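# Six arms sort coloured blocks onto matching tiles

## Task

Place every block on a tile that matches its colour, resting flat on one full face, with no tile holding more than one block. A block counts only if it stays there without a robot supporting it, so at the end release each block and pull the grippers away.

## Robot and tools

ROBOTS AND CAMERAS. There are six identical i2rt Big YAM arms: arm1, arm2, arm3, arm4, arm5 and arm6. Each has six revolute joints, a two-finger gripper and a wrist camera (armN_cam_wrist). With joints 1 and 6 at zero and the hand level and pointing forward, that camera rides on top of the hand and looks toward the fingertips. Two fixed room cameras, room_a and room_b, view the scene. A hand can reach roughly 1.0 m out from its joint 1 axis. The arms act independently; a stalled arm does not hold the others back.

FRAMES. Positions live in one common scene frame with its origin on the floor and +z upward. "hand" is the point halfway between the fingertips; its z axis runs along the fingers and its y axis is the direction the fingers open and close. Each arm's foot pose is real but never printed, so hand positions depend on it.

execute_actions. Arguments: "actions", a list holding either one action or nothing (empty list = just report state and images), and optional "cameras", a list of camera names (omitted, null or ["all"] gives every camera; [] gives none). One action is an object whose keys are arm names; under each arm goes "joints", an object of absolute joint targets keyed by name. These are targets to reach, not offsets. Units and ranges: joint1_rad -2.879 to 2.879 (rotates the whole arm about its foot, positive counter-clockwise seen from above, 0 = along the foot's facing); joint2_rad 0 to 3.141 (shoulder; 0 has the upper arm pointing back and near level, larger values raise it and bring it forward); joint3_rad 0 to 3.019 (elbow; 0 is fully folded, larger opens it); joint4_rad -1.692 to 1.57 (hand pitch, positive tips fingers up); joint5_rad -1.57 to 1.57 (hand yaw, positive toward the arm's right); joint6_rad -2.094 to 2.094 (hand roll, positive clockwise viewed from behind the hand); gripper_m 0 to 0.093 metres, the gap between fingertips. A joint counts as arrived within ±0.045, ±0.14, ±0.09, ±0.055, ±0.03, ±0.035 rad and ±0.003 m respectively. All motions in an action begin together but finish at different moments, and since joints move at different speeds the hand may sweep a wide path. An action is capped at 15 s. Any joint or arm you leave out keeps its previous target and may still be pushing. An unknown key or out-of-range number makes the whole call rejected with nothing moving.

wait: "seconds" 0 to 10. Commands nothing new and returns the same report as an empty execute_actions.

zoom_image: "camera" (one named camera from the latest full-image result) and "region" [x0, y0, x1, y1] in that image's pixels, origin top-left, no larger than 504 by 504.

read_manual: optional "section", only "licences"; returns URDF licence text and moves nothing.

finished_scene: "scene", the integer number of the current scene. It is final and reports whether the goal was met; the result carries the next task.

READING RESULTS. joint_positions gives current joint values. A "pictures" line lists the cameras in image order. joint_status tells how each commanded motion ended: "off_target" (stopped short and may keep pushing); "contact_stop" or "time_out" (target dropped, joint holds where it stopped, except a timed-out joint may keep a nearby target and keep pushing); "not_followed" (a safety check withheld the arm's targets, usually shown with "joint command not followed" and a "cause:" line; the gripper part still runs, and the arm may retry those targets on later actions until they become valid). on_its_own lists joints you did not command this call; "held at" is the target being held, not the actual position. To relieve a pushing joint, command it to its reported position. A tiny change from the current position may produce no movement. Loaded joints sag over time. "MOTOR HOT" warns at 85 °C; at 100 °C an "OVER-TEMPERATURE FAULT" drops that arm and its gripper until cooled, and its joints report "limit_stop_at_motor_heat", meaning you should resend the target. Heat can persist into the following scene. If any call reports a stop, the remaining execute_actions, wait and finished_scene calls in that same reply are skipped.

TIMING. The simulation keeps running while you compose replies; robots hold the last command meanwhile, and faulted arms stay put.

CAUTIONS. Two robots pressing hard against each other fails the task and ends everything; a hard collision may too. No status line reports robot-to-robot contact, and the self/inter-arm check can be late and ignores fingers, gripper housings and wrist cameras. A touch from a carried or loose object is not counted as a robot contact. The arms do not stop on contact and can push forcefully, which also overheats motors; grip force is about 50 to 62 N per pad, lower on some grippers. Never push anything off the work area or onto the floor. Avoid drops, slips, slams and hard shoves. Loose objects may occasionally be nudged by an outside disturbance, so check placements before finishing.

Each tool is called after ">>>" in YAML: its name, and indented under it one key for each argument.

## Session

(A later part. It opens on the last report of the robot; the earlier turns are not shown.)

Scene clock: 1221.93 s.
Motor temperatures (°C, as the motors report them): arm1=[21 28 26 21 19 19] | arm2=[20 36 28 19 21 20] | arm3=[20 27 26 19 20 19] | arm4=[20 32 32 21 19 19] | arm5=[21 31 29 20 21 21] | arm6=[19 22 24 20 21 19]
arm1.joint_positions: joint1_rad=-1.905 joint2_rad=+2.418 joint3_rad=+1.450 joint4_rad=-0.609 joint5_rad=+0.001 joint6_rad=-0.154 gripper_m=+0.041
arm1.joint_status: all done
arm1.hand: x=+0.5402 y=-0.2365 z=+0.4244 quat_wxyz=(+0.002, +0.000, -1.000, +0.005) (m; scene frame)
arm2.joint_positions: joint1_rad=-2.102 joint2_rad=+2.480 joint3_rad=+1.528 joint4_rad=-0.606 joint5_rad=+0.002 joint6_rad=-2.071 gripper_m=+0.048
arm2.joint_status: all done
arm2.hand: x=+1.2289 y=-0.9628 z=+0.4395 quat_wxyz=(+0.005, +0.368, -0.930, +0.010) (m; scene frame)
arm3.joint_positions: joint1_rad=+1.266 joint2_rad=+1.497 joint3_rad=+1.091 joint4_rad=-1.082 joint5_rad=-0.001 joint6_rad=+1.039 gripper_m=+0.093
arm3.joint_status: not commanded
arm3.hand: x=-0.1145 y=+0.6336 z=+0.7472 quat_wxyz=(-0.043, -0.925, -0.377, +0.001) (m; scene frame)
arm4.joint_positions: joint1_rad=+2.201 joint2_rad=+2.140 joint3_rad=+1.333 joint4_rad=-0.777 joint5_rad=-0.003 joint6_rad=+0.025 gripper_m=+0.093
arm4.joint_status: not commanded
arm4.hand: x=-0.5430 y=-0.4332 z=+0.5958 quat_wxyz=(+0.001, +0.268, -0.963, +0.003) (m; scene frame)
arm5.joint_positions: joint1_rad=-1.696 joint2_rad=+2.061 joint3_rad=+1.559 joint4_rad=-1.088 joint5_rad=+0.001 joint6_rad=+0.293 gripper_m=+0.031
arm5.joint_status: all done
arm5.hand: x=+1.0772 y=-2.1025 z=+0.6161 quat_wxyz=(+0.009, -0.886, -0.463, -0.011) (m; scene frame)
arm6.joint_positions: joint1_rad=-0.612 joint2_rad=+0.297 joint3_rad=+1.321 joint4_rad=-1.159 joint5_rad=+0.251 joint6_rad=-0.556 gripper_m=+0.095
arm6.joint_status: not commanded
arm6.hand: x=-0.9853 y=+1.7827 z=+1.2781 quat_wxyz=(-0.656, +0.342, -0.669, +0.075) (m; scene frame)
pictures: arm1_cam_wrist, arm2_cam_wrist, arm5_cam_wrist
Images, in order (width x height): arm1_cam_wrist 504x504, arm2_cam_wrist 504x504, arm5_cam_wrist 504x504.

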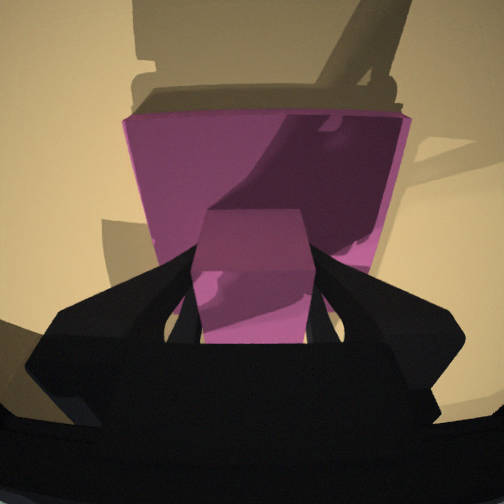

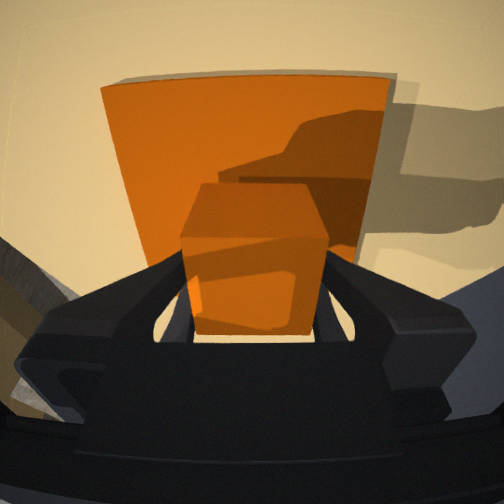

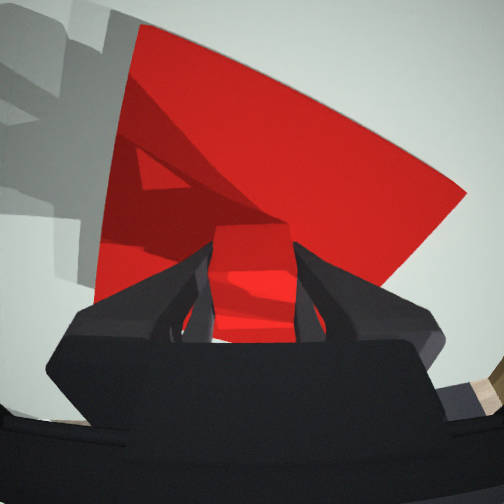

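>>> execute_actions:
  actions:
    - {"arm2": {"joints": {"joint2_rad": 2.52}}}
  cameras: ["arm2_cam_wrist"]

Scene clock: 1226.27 s.
Motor temperatures (°C, as the motors report them): arm1=[21 28 26 21 19 19] | arm2=[20 36 27 19 21 20] | arm3=[20 27 26 19 20 19] | arm4=[20 32 32 21 19 19] | arm5=[21 31 29 20 21 21] | arm6=[19 22 24 20 21 19]
arm1.joint_positions: joint1_rad=-1.905 joint2_rad=+2.418 joint3_rad=+1.450 joint4_rad=-0.609 joint5_rad=+0.001 joint6_rad=-0.154 gripper_m=+0.041
arm1.joint_status: not commanded
arm1.hand: x=+0.5402 y=-0.2365 z=+0.4244 quat_wxyz=(+0.002, +0.000, -1.000, +0.005) (m; scene frame)
arm2.joint_positions: joint1_rad=-2.102 joint2_rad=+2.500 joint3_rad=+1.528 joint4_rad=-0.606 joint5_rad=+0.001 joint6_rad=-2.072 gripper_m=+0.048
arm2.joint_status: all done
arm2.hand: x=+1.2270 y=-0.9555 z=+0.4283 quat_wxyz=(+0.004, +0.368, -0.930, +0.000) (m; scene frame)
arm3.joint_positions: joint1_rad=+1.266 joint2_rad=+1.497 joint3_rad=+1.091 joint4_rad=-1.082 joint5_rad=-0.001 joint6_rad=+1.039 gripper_m=+0.093
arm3.joint_status: not commanded
arm3.hand: x=-0.1145 y=+0.6336 z=+0.7472 quat_wxyz=(-0.043, -0.925, -0.377, +0.001) (m; scene frame)
arm4.joint_positions: joint1_rad=+2.201 joint2_rad=+2.140 joint3_rad=+1.333 joint4_rad=-0.777 joint5_rad=-0.003 joint6_rad=+0.025 gripper_m=+0.093
arm4.joint_status: not commanded
arm4.hand: x=-0.5430 y=-0.4332 z=+0.5958 quat_wxyz=(+0.001, +0.268, -0.963, +0.003) (m; scene frame)
arm5.joint_positions: joint1_rad=-1.696 joint2_rad=+2.061 joint3_rad=+1.559 joint4_rad=-1.088 joint5_rad=+0.001 joint6_rad=+0.293 gripper_m=+0.031
arm5.joint_status: not commanded
arm5.hand: x=+1.0772 y=-2.1025 z=+0.6161 quat_wxyz=(+0.009, -0.886, -0.463, -0.011) (m; scene frame)
arm6.joint_positions: joint1_rad=-0.612 joint2_rad=+0.297 joint3_rad=+1.321 joint4_rad=-1.159 joint5_rad=+0.251 joint6_rad=-0.556 gripper_m=+0.095
arm6.joint_status: not commanded
arm6.hand: x=-0.9853 y=+1.7827 z=+1.2781 quat_wxyz=(-0.656, +0.342, -0.669, +0.075) (m; scene frame)
pictures: arm2_cam_wrist
Images, in order (width x height): arm2_cam_wrist 504x504.

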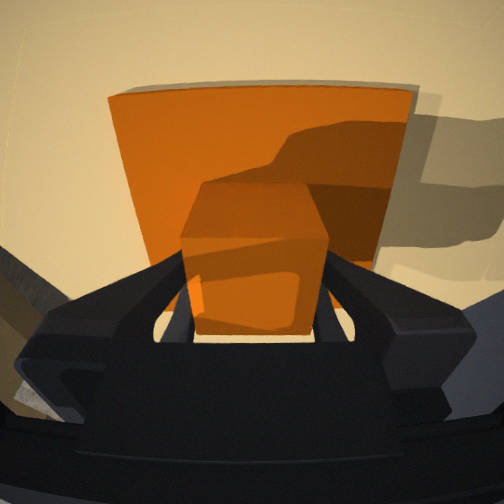

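>>> execute_actions:
  actions: []
  cameras: ["arm1_cam_wrist", "arm2_cam_wrist", "arm5_cam_wrist", "room_a", "room_b"]

Scene clock: 1233.00 s.
Motor temperatures (°C, as the motors report them): arm1=[21 28 26 21 19 19] | arm2=[20 36 27 19 21 20] | arm3=[20 27 26 19 20 19] | arm4=[20 32 32 21 19 19] | arm5=[21 31 29 20 21 21] | arm6=[19 22 24 20 21 19]
arm1.joint_positions: joint1_rad=-1.905 joint2_rad=+2.418 joint3_rad=+1.450 joint4_rad=-0.609 joint5_rad=+0.001 joint6_rad=-0.154 gripper_m=+0.041
arm1.joint_status: not commanded
arm1.hand: x=+0.5402 y=-0.2365 z=+0.4244 quat_wxyz=(+0.002, +0.000, -1.000, +0.005) (m; scene frame)
arm2.joint_positions: joint1_rad=-2.102 joint2_rad=+2.500 joint3_rad=+1.528 joint4_rad=-0.606 joint5_rad=+0.001 joint6_rad=-2.072 gripper_m=+0.048
arm2.joint_status: all done
arm2.hand: x=+1.2270 y=-0.9555 z=+0.4283 quat_wxyz=(+0.004, +0.368, -0.930, +0.000) (m; scene frame)
arm3.joint_positions: joint1_rad=+1.266 joint2_rad=+1.497 joint3_rad=+1.091 joint4_rad=-1.082 joint5_rad=-0.001 joint6_rad=+1.039 gripper_m=+0.093
arm3.joint_status: not commanded
arm3.hand: x=-0.1145 y=+0.6336 z=+0.7472 quat_wxyz=(-0.043, -0.925, -0.377, +0.001) (m; scene frame)
arm4.joint_positions: joint1_rad=+2.201 joint2_rad=+2.140 joint3_rad=+1.333 joint4_rad=-0.777 joint5_rad=-0.003 joint6_rad=+0.025 gripper_m=+0.093
arm4.joint_status: not commanded
arm4.hand: x=-0.5430 y=-0.4332 z=+0.5958 quat_wxyz=(+0.001, +0.268, -0.963, +0.003) (m; scene frame)
arm5.joint_positions: joint1_rad=-1.696 joint2_rad=+2.061 joint3_rad=+1.559 joint4_rad=-1.088 joint5_rad=+0.001 joint6_rad=+0.293 gripper_m=+0.031
arm5.joint_status: not commanded
arm5.hand: x=+1.0772 y=-2.1025 z=+0.6161 quat_wxyz=(+0.009, -0.886, -0.463, -0.011) (m; scene frame)
arm6.joint_positions: joint1_rad=-0.612 joint2_rad=+0.297 joint3_rad=+1.321 joint4_rad=-1.159 joint5_rad=+0.251 joint6_rad=-0.556 gripper_m=+0.095
arm6.joint_status: not commanded
arm6.hand: x=-0.9853 y=+1.7827 z=+1.2781 quat_wxyz=(-0.656, +0.342, -0.669, +0.075) (m; scene frame)
pictures: arm1_cam_wrist, arm2_cam_wrist, arm5_cam_wrist, room_a, room_b
Images, in order (width x height): arm1_cam_wrist 504x504, arm2_cam_wrist 504x504, arm5_cam_wrist 504x504, room_a 504x504, room_b 504x504.

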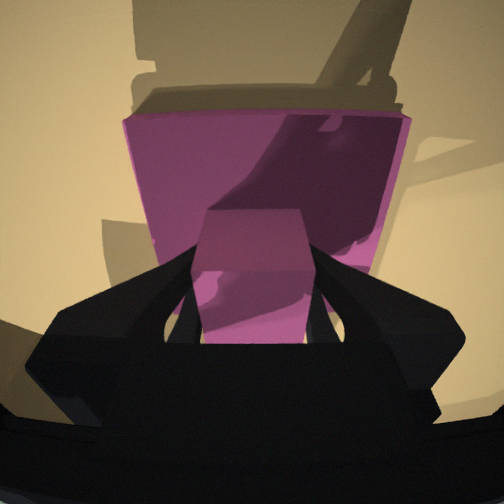

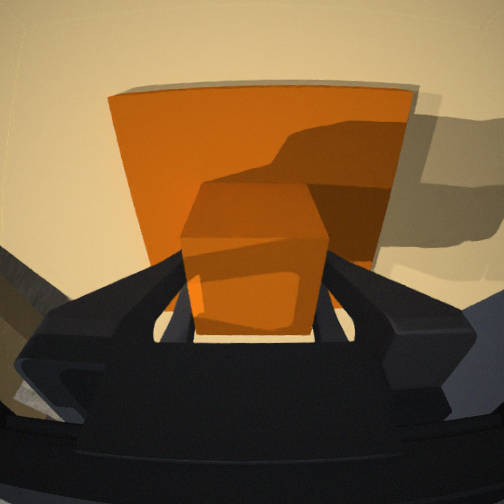

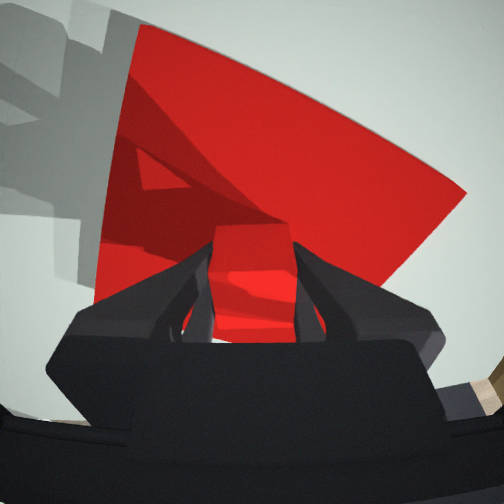

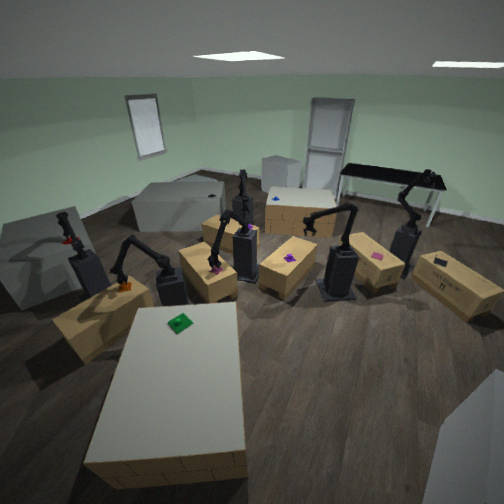

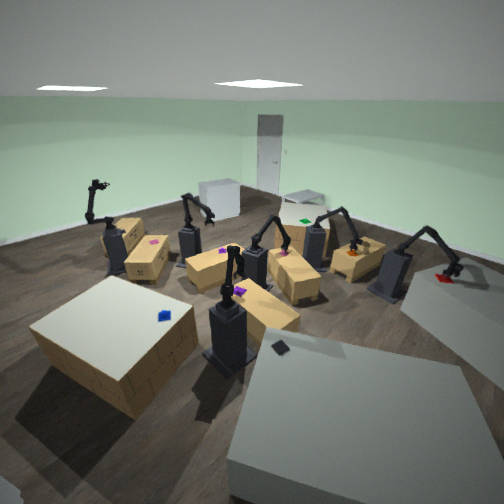

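>>> execute_actions:
  actions:
    - {"arm1": {"joints": {"gripper_m": 0.08, "joint2_rad": 2.418}}, "arm2": {"joints": {"gripper_m": 0.085, "joint2_rad": 2.495}}, "arm5": {"joints": {"gripper_m": 0.07, "joint2_rad": 2.058}}}
  cameras: ["arm1_cam_wrist", "arm2_cam_wrist", "arm5_cam_wrist"]

Scene clock: 1236.77 s.
Motor temperatures (°C, as the motors report them): arm1=[21 28 26 21 19 19] | arm2=[20 35 27 19 21 20] | arm3=[20 27 26 19 20 19] | arm4=[20 32 32 21 19 19] | arm5=[21 31 28 20 21 21] | arm6=[19 22 24 20 21 19]
arm1.joint_positions: joint1_rad=-1.905 joint2_rad=+2.418 joint3_rad=+1.450 joint4_rad=-0.609 joint5_rad=+0.001 joint6_rad=-0.154 gripper_m=+0.080
arm1.joint_status: all done
arm1.hand: x=+0.5402 y=-0.2365 z=+0.4244 quat_wxyz=(+0.002, +0.000, -1.000, +0.005) (m; scene frame)
arm2.joint_positions: joint1_rad=-2.102 joint2_rad=+2.500 joint3_rad=+1.526 joint4_rad=-0.606 joint5_rad=+0.001 joint6_rad=-2.072 gripper_m=+0.085
arm2.joint_status: all done
arm2.hand: x=+1.2268 y=-0.9545 z=+0.4279 quat_wxyz=(+0.004, +0.368, -0.930, -0.001) (m; scene frame)
arm3.joint_positions: joint1_rad=+1.266 joint2_rad=+1.497 joint3_rad=+1.091 joint4_rad=-1.082 joint5_rad=-0.001 joint6_rad=+1.039 gripper_m=+0.093
arm3.joint_status: not commanded
arm3.hand: x=-0.1145 y=+0.6336 z=+0.7472 quat_wxyz=(-0.043, -0.925, -0.377, +0.001) (m; scene frame)
arm4.joint_positions: joint1_rad=+2.201 joint2_rad=+2.140 joint3_rad=+1.333 joint4_rad=-0.777 joint5_rad=-0.003 joint6_rad=+0.025 gripper_m=+0.093
arm4.joint_status: not commanded
arm4.hand: x=-0.5430 y=-0.4332 z=+0.5958 quat_wxyz=(+0.001, +0.268, -0.963, +0.003) (m; scene frame)
arm5.joint_positions: joint1_rad=-1.696 joint2_rad=+2.062 joint3_rad=+1.559 joint4_rad=-1.088 joint5_rad=+0.001 joint6_rad=+0.293 gripper_m=+0.070
arm5.joint_status: all done
arm5.hand: x=+1.0772 y=-2.1024 z=+0.6155 quat_wxyz=(+0.010, -0.886, -0.463, -0.012) (m; scene frame)
arm6.joint_positions: joint1_rad=-0.612 joint2_rad=+0.297 joint3_rad=+1.321 joint4_rad=-1.159 joint5_rad=+0.251 joint6_rad=-0.556 gripper_m=+0.095
arm6.joint_status: not commanded
arm6.hand: x=-0.9853 y=+1.7827 z=+1.2781 quat_wxyz=(-0.656, +0.342, -0.669, +0.075) (m; scene frame)
pictures: arm1_cam_wrist, arm2_cam_wrist, arm5_cam_wrist
Images, in order (width x height): arm1_cam_wrist 504x504, arm2_cam_wrist 504x504, arm5_cam_wrist 504x504.

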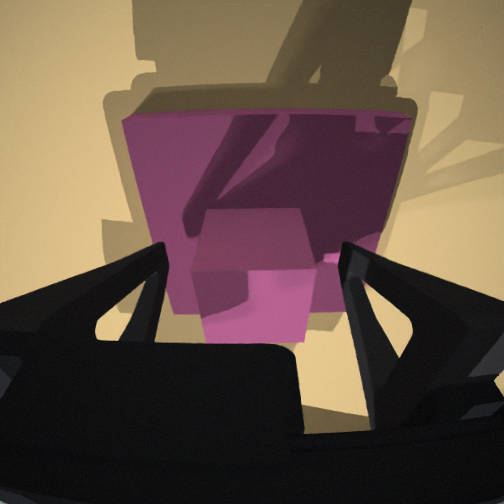

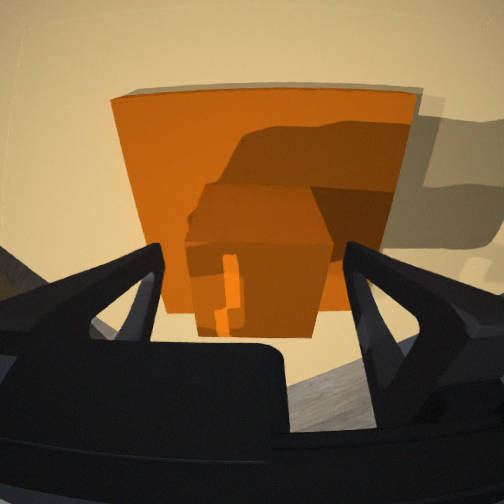

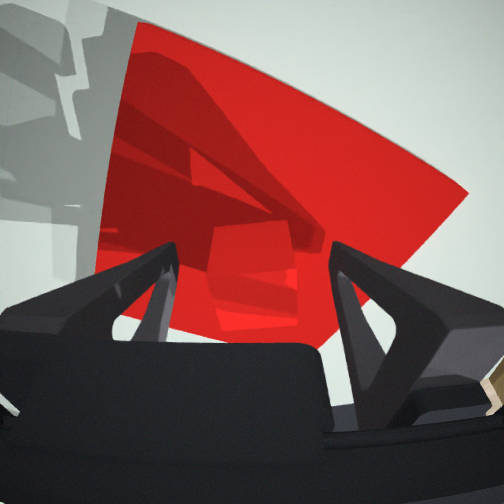

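>>> execute_actions:
  actions:
    - {"arm1": {"joints": {"gripper_m": 0.093, "joint2_rad": 2.26, "joint4_rad": -0.74}}, "arm2": {"joints": {"gripper_m": 0.093, "joint2_rad": 2.34, "joint4_rad": -0.69}}, "arm5": {"joints": {"gripper_m": 0.093, "joint2_rad": 1.9, "joint4_rad": -1.22}}}
  cameras: ["arm1_cam_wrist", "arm2_cam_wrist", "arm5_cam_wrist", "arm4_cam_wrist", "room_a", "room_b"]

Scene clock: 1255.53 s.
Motor temperatures (°C, as the motors report them): arm1=[21 29 26 21 19 19] | arm2=[20 35 27 19 21 20] | arm3=[20 26 26 19 20 19] | arm4=[20 32 32 21 19 19] | arm5=[21 31 28 20 21 21] | arm6=[19 22 24 20 21 19]
arm1.joint_positions: joint1_rad=-1.905 joint2_rad=+2.242 joint3_rad=+1.443 joint4_rad=-0.732 joint5_rad=+0.001 joint6_rad=-0.154 gripper_m=+0.093
arm1.joint_status: all done
arm1.hand: x=+0.5608 y=-0.2387 z=+0.5198 quat_wxyz=(-0.021, +0.000, -1.000, +0.009) (m; scene frame)
arm2.joint_positions: joint1_rad=-2.102 joint2_rad=+2.340 joint3_rad=+1.517 joint4_rad=-0.678 joint5_rad=+0.001 joint6_rad=-2.072 gripper_m=+0.093
arm2.joint_status: all done
arm2.hand: x=+1.2354 y=-0.9855 z=+0.5175 quat_wxyz=(+0.009, +0.368, -0.929, +0.039) (m; scene frame)
arm3.joint_positions: joint1_rad=+1.266 joint2_rad=+1.497 joint3_rad=+1.091 joint4_rad=-1.082 joint5_rad=-0.001 joint6_rad=+1.039 gripper_m=+0.093
arm3.joint_status: not commanded
arm3.hand: x=-0.1145 y=+0.6336 z=+0.7472 quat_wxyz=(-0.043, -0.925, -0.377, +0.001) (m; scene frame)
arm4.joint_positions: joint1_rad=+2.201 joint2_rad=+2.140 joint3_rad=+1.333 joint4_rad=-0.777 joint5_rad=-0.003 joint6_rad=+0.025 gripper_m=+0.093
arm4.joint_status: not commanded
arm4.hand: x=-0.5430 y=-0.4332 z=+0.5958 quat_wxyz=(+0.001, +0.268, -0.963, +0.003) (m; scene frame)
arm5.joint_positions: joint1_rad=-1.696 joint2_rad=+1.903 joint3_rad=+1.556 joint4_rad=-1.205 joint5_rad=+0.001 joint6_rad=+0.293 gripper_m=+0.093
arm5.joint_status: all done
arm5.hand: x=+1.0818 y=-2.0874 z=+0.7040 quat_wxyz=(-0.004, -0.886, -0.463, +0.002) (m; scene frame)
arm6.joint_positions: joint1_rad=-0.612 joint2_rad=+0.297 joint3_rad=+1.321 joint4_rad=-1.159 joint5_rad=+0.251 joint6_rad=-0.556 gripper_m=+0.095
arm6.joint_status: not commanded
arm6.hand: x=-0.9853 y=+1.7827 z=+1.2781 quat_wxyz=(-0.656, +0.342, -0.669, +0.075) (m; scene frame)
pictures: arm1_cam_wrist, arm2_cam_wrist, arm4_cam_wrist, arm5_cam_wrist, room_a, room_b
Images, in order (width x height): arm1_cam_wrist 504x504, arm2_cam_wrist 504x504, arm4_cam_wrist 504x504, arm5_cam_wrist 504x504, room_a 504x504, room_b 504x504.

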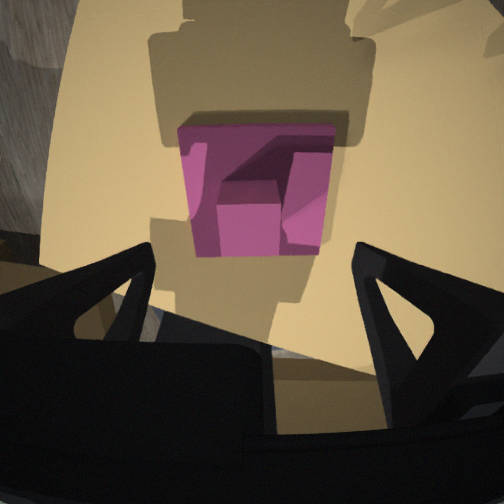

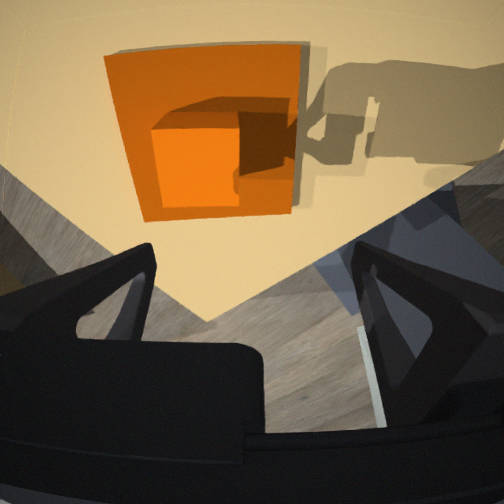

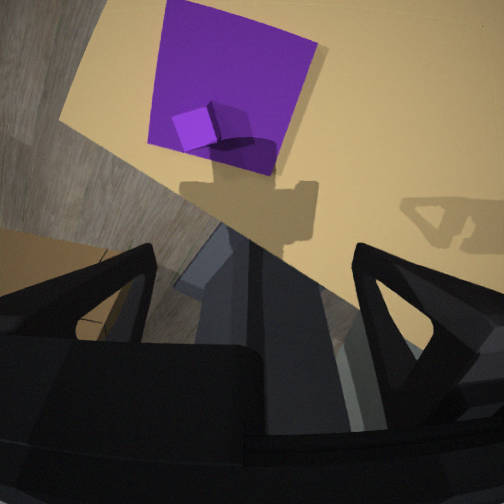

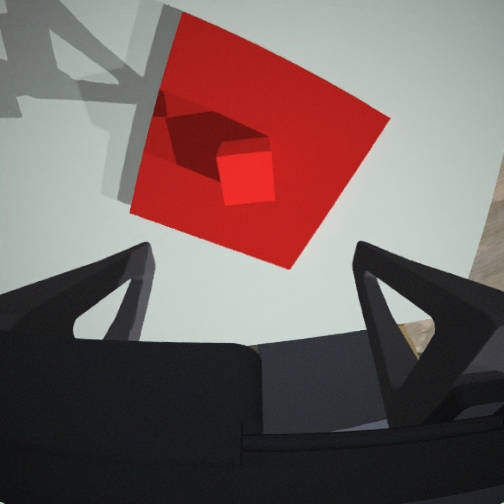

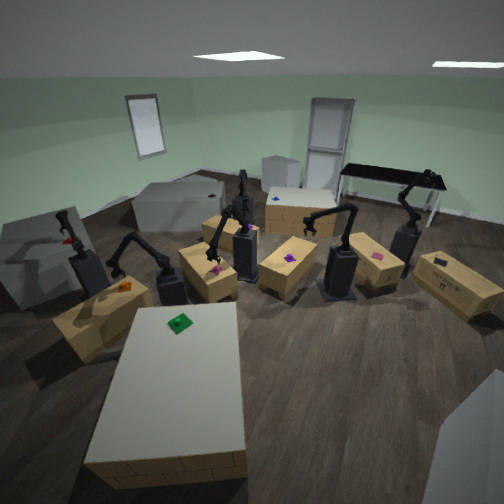

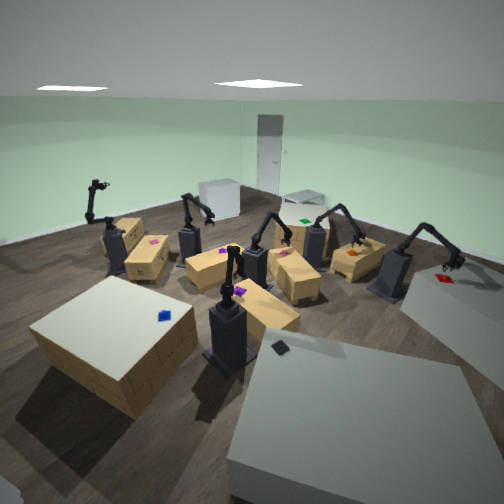

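>>> zoom_image:
  camera: "room_b"
  region: [130, 230, 310, 370]

>>> zoom_image:
  camera: "room_a"
  region: [140, 180, 320, 350]

>>> zoom_image:
  camera: "arm4_cam_wrist"
  region: [130, 60, 290, 190]

Region (130, 230, 310, 370) of room_b's 504x504 image, scaled by 2.800, with more detail than that image has.

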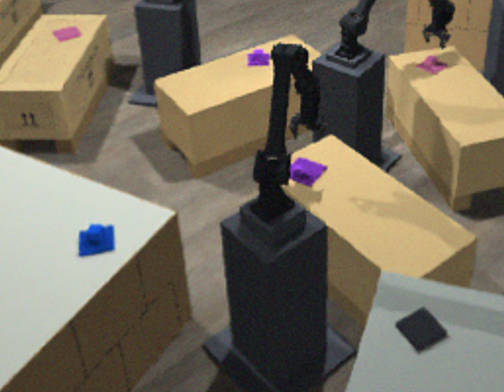

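Region (140, 180, 320, 350) of room_a's 504x504 image, scaled by 2.800, with more detail than that image has.

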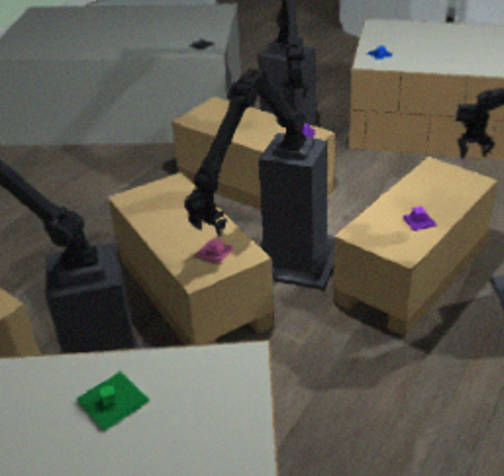

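Region (130, 60, 290, 190) of arm4_cam_wrist's 504x504 image, scaled by 3.150, with more detail than that image has; it fills the top 410 rows of this view, and the rest is white.

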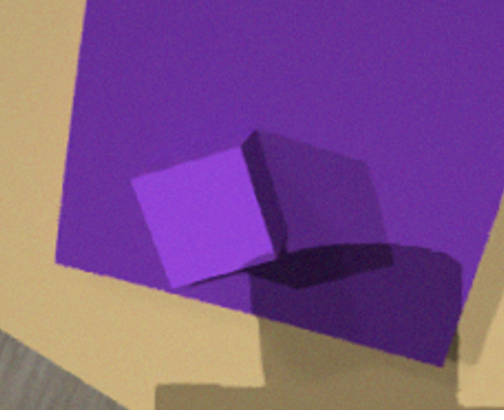

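>>> zoom_image:
  camera: "room_a"
  region: [320, 150, 504, 330]

>>> zoom_image:
  camera: "room_b"
  region: [230, 320, 330, 380]

Region (320, 150, 504, 330) of room_a's 504x504 image, scaled by 2.739, with more detail than that image has; it fills the top 493 rows of this view, and the rest is white.

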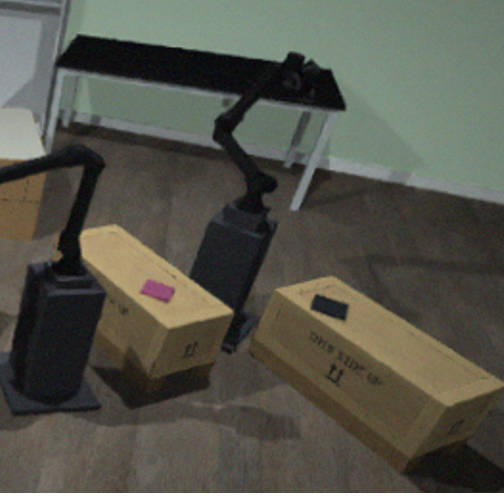

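Region (230, 320, 330, 380) of room_b's 504x504 image, scaled by 5.040, with more detail than that image has; it fills the top 302 rows of this view, and the rest is white.

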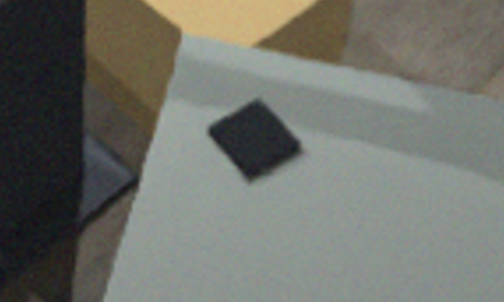

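All the blocks are on their tiles, with the arms open and clear.

>>> finished_scene:
  scene: 2

The scene is finished: the task was done.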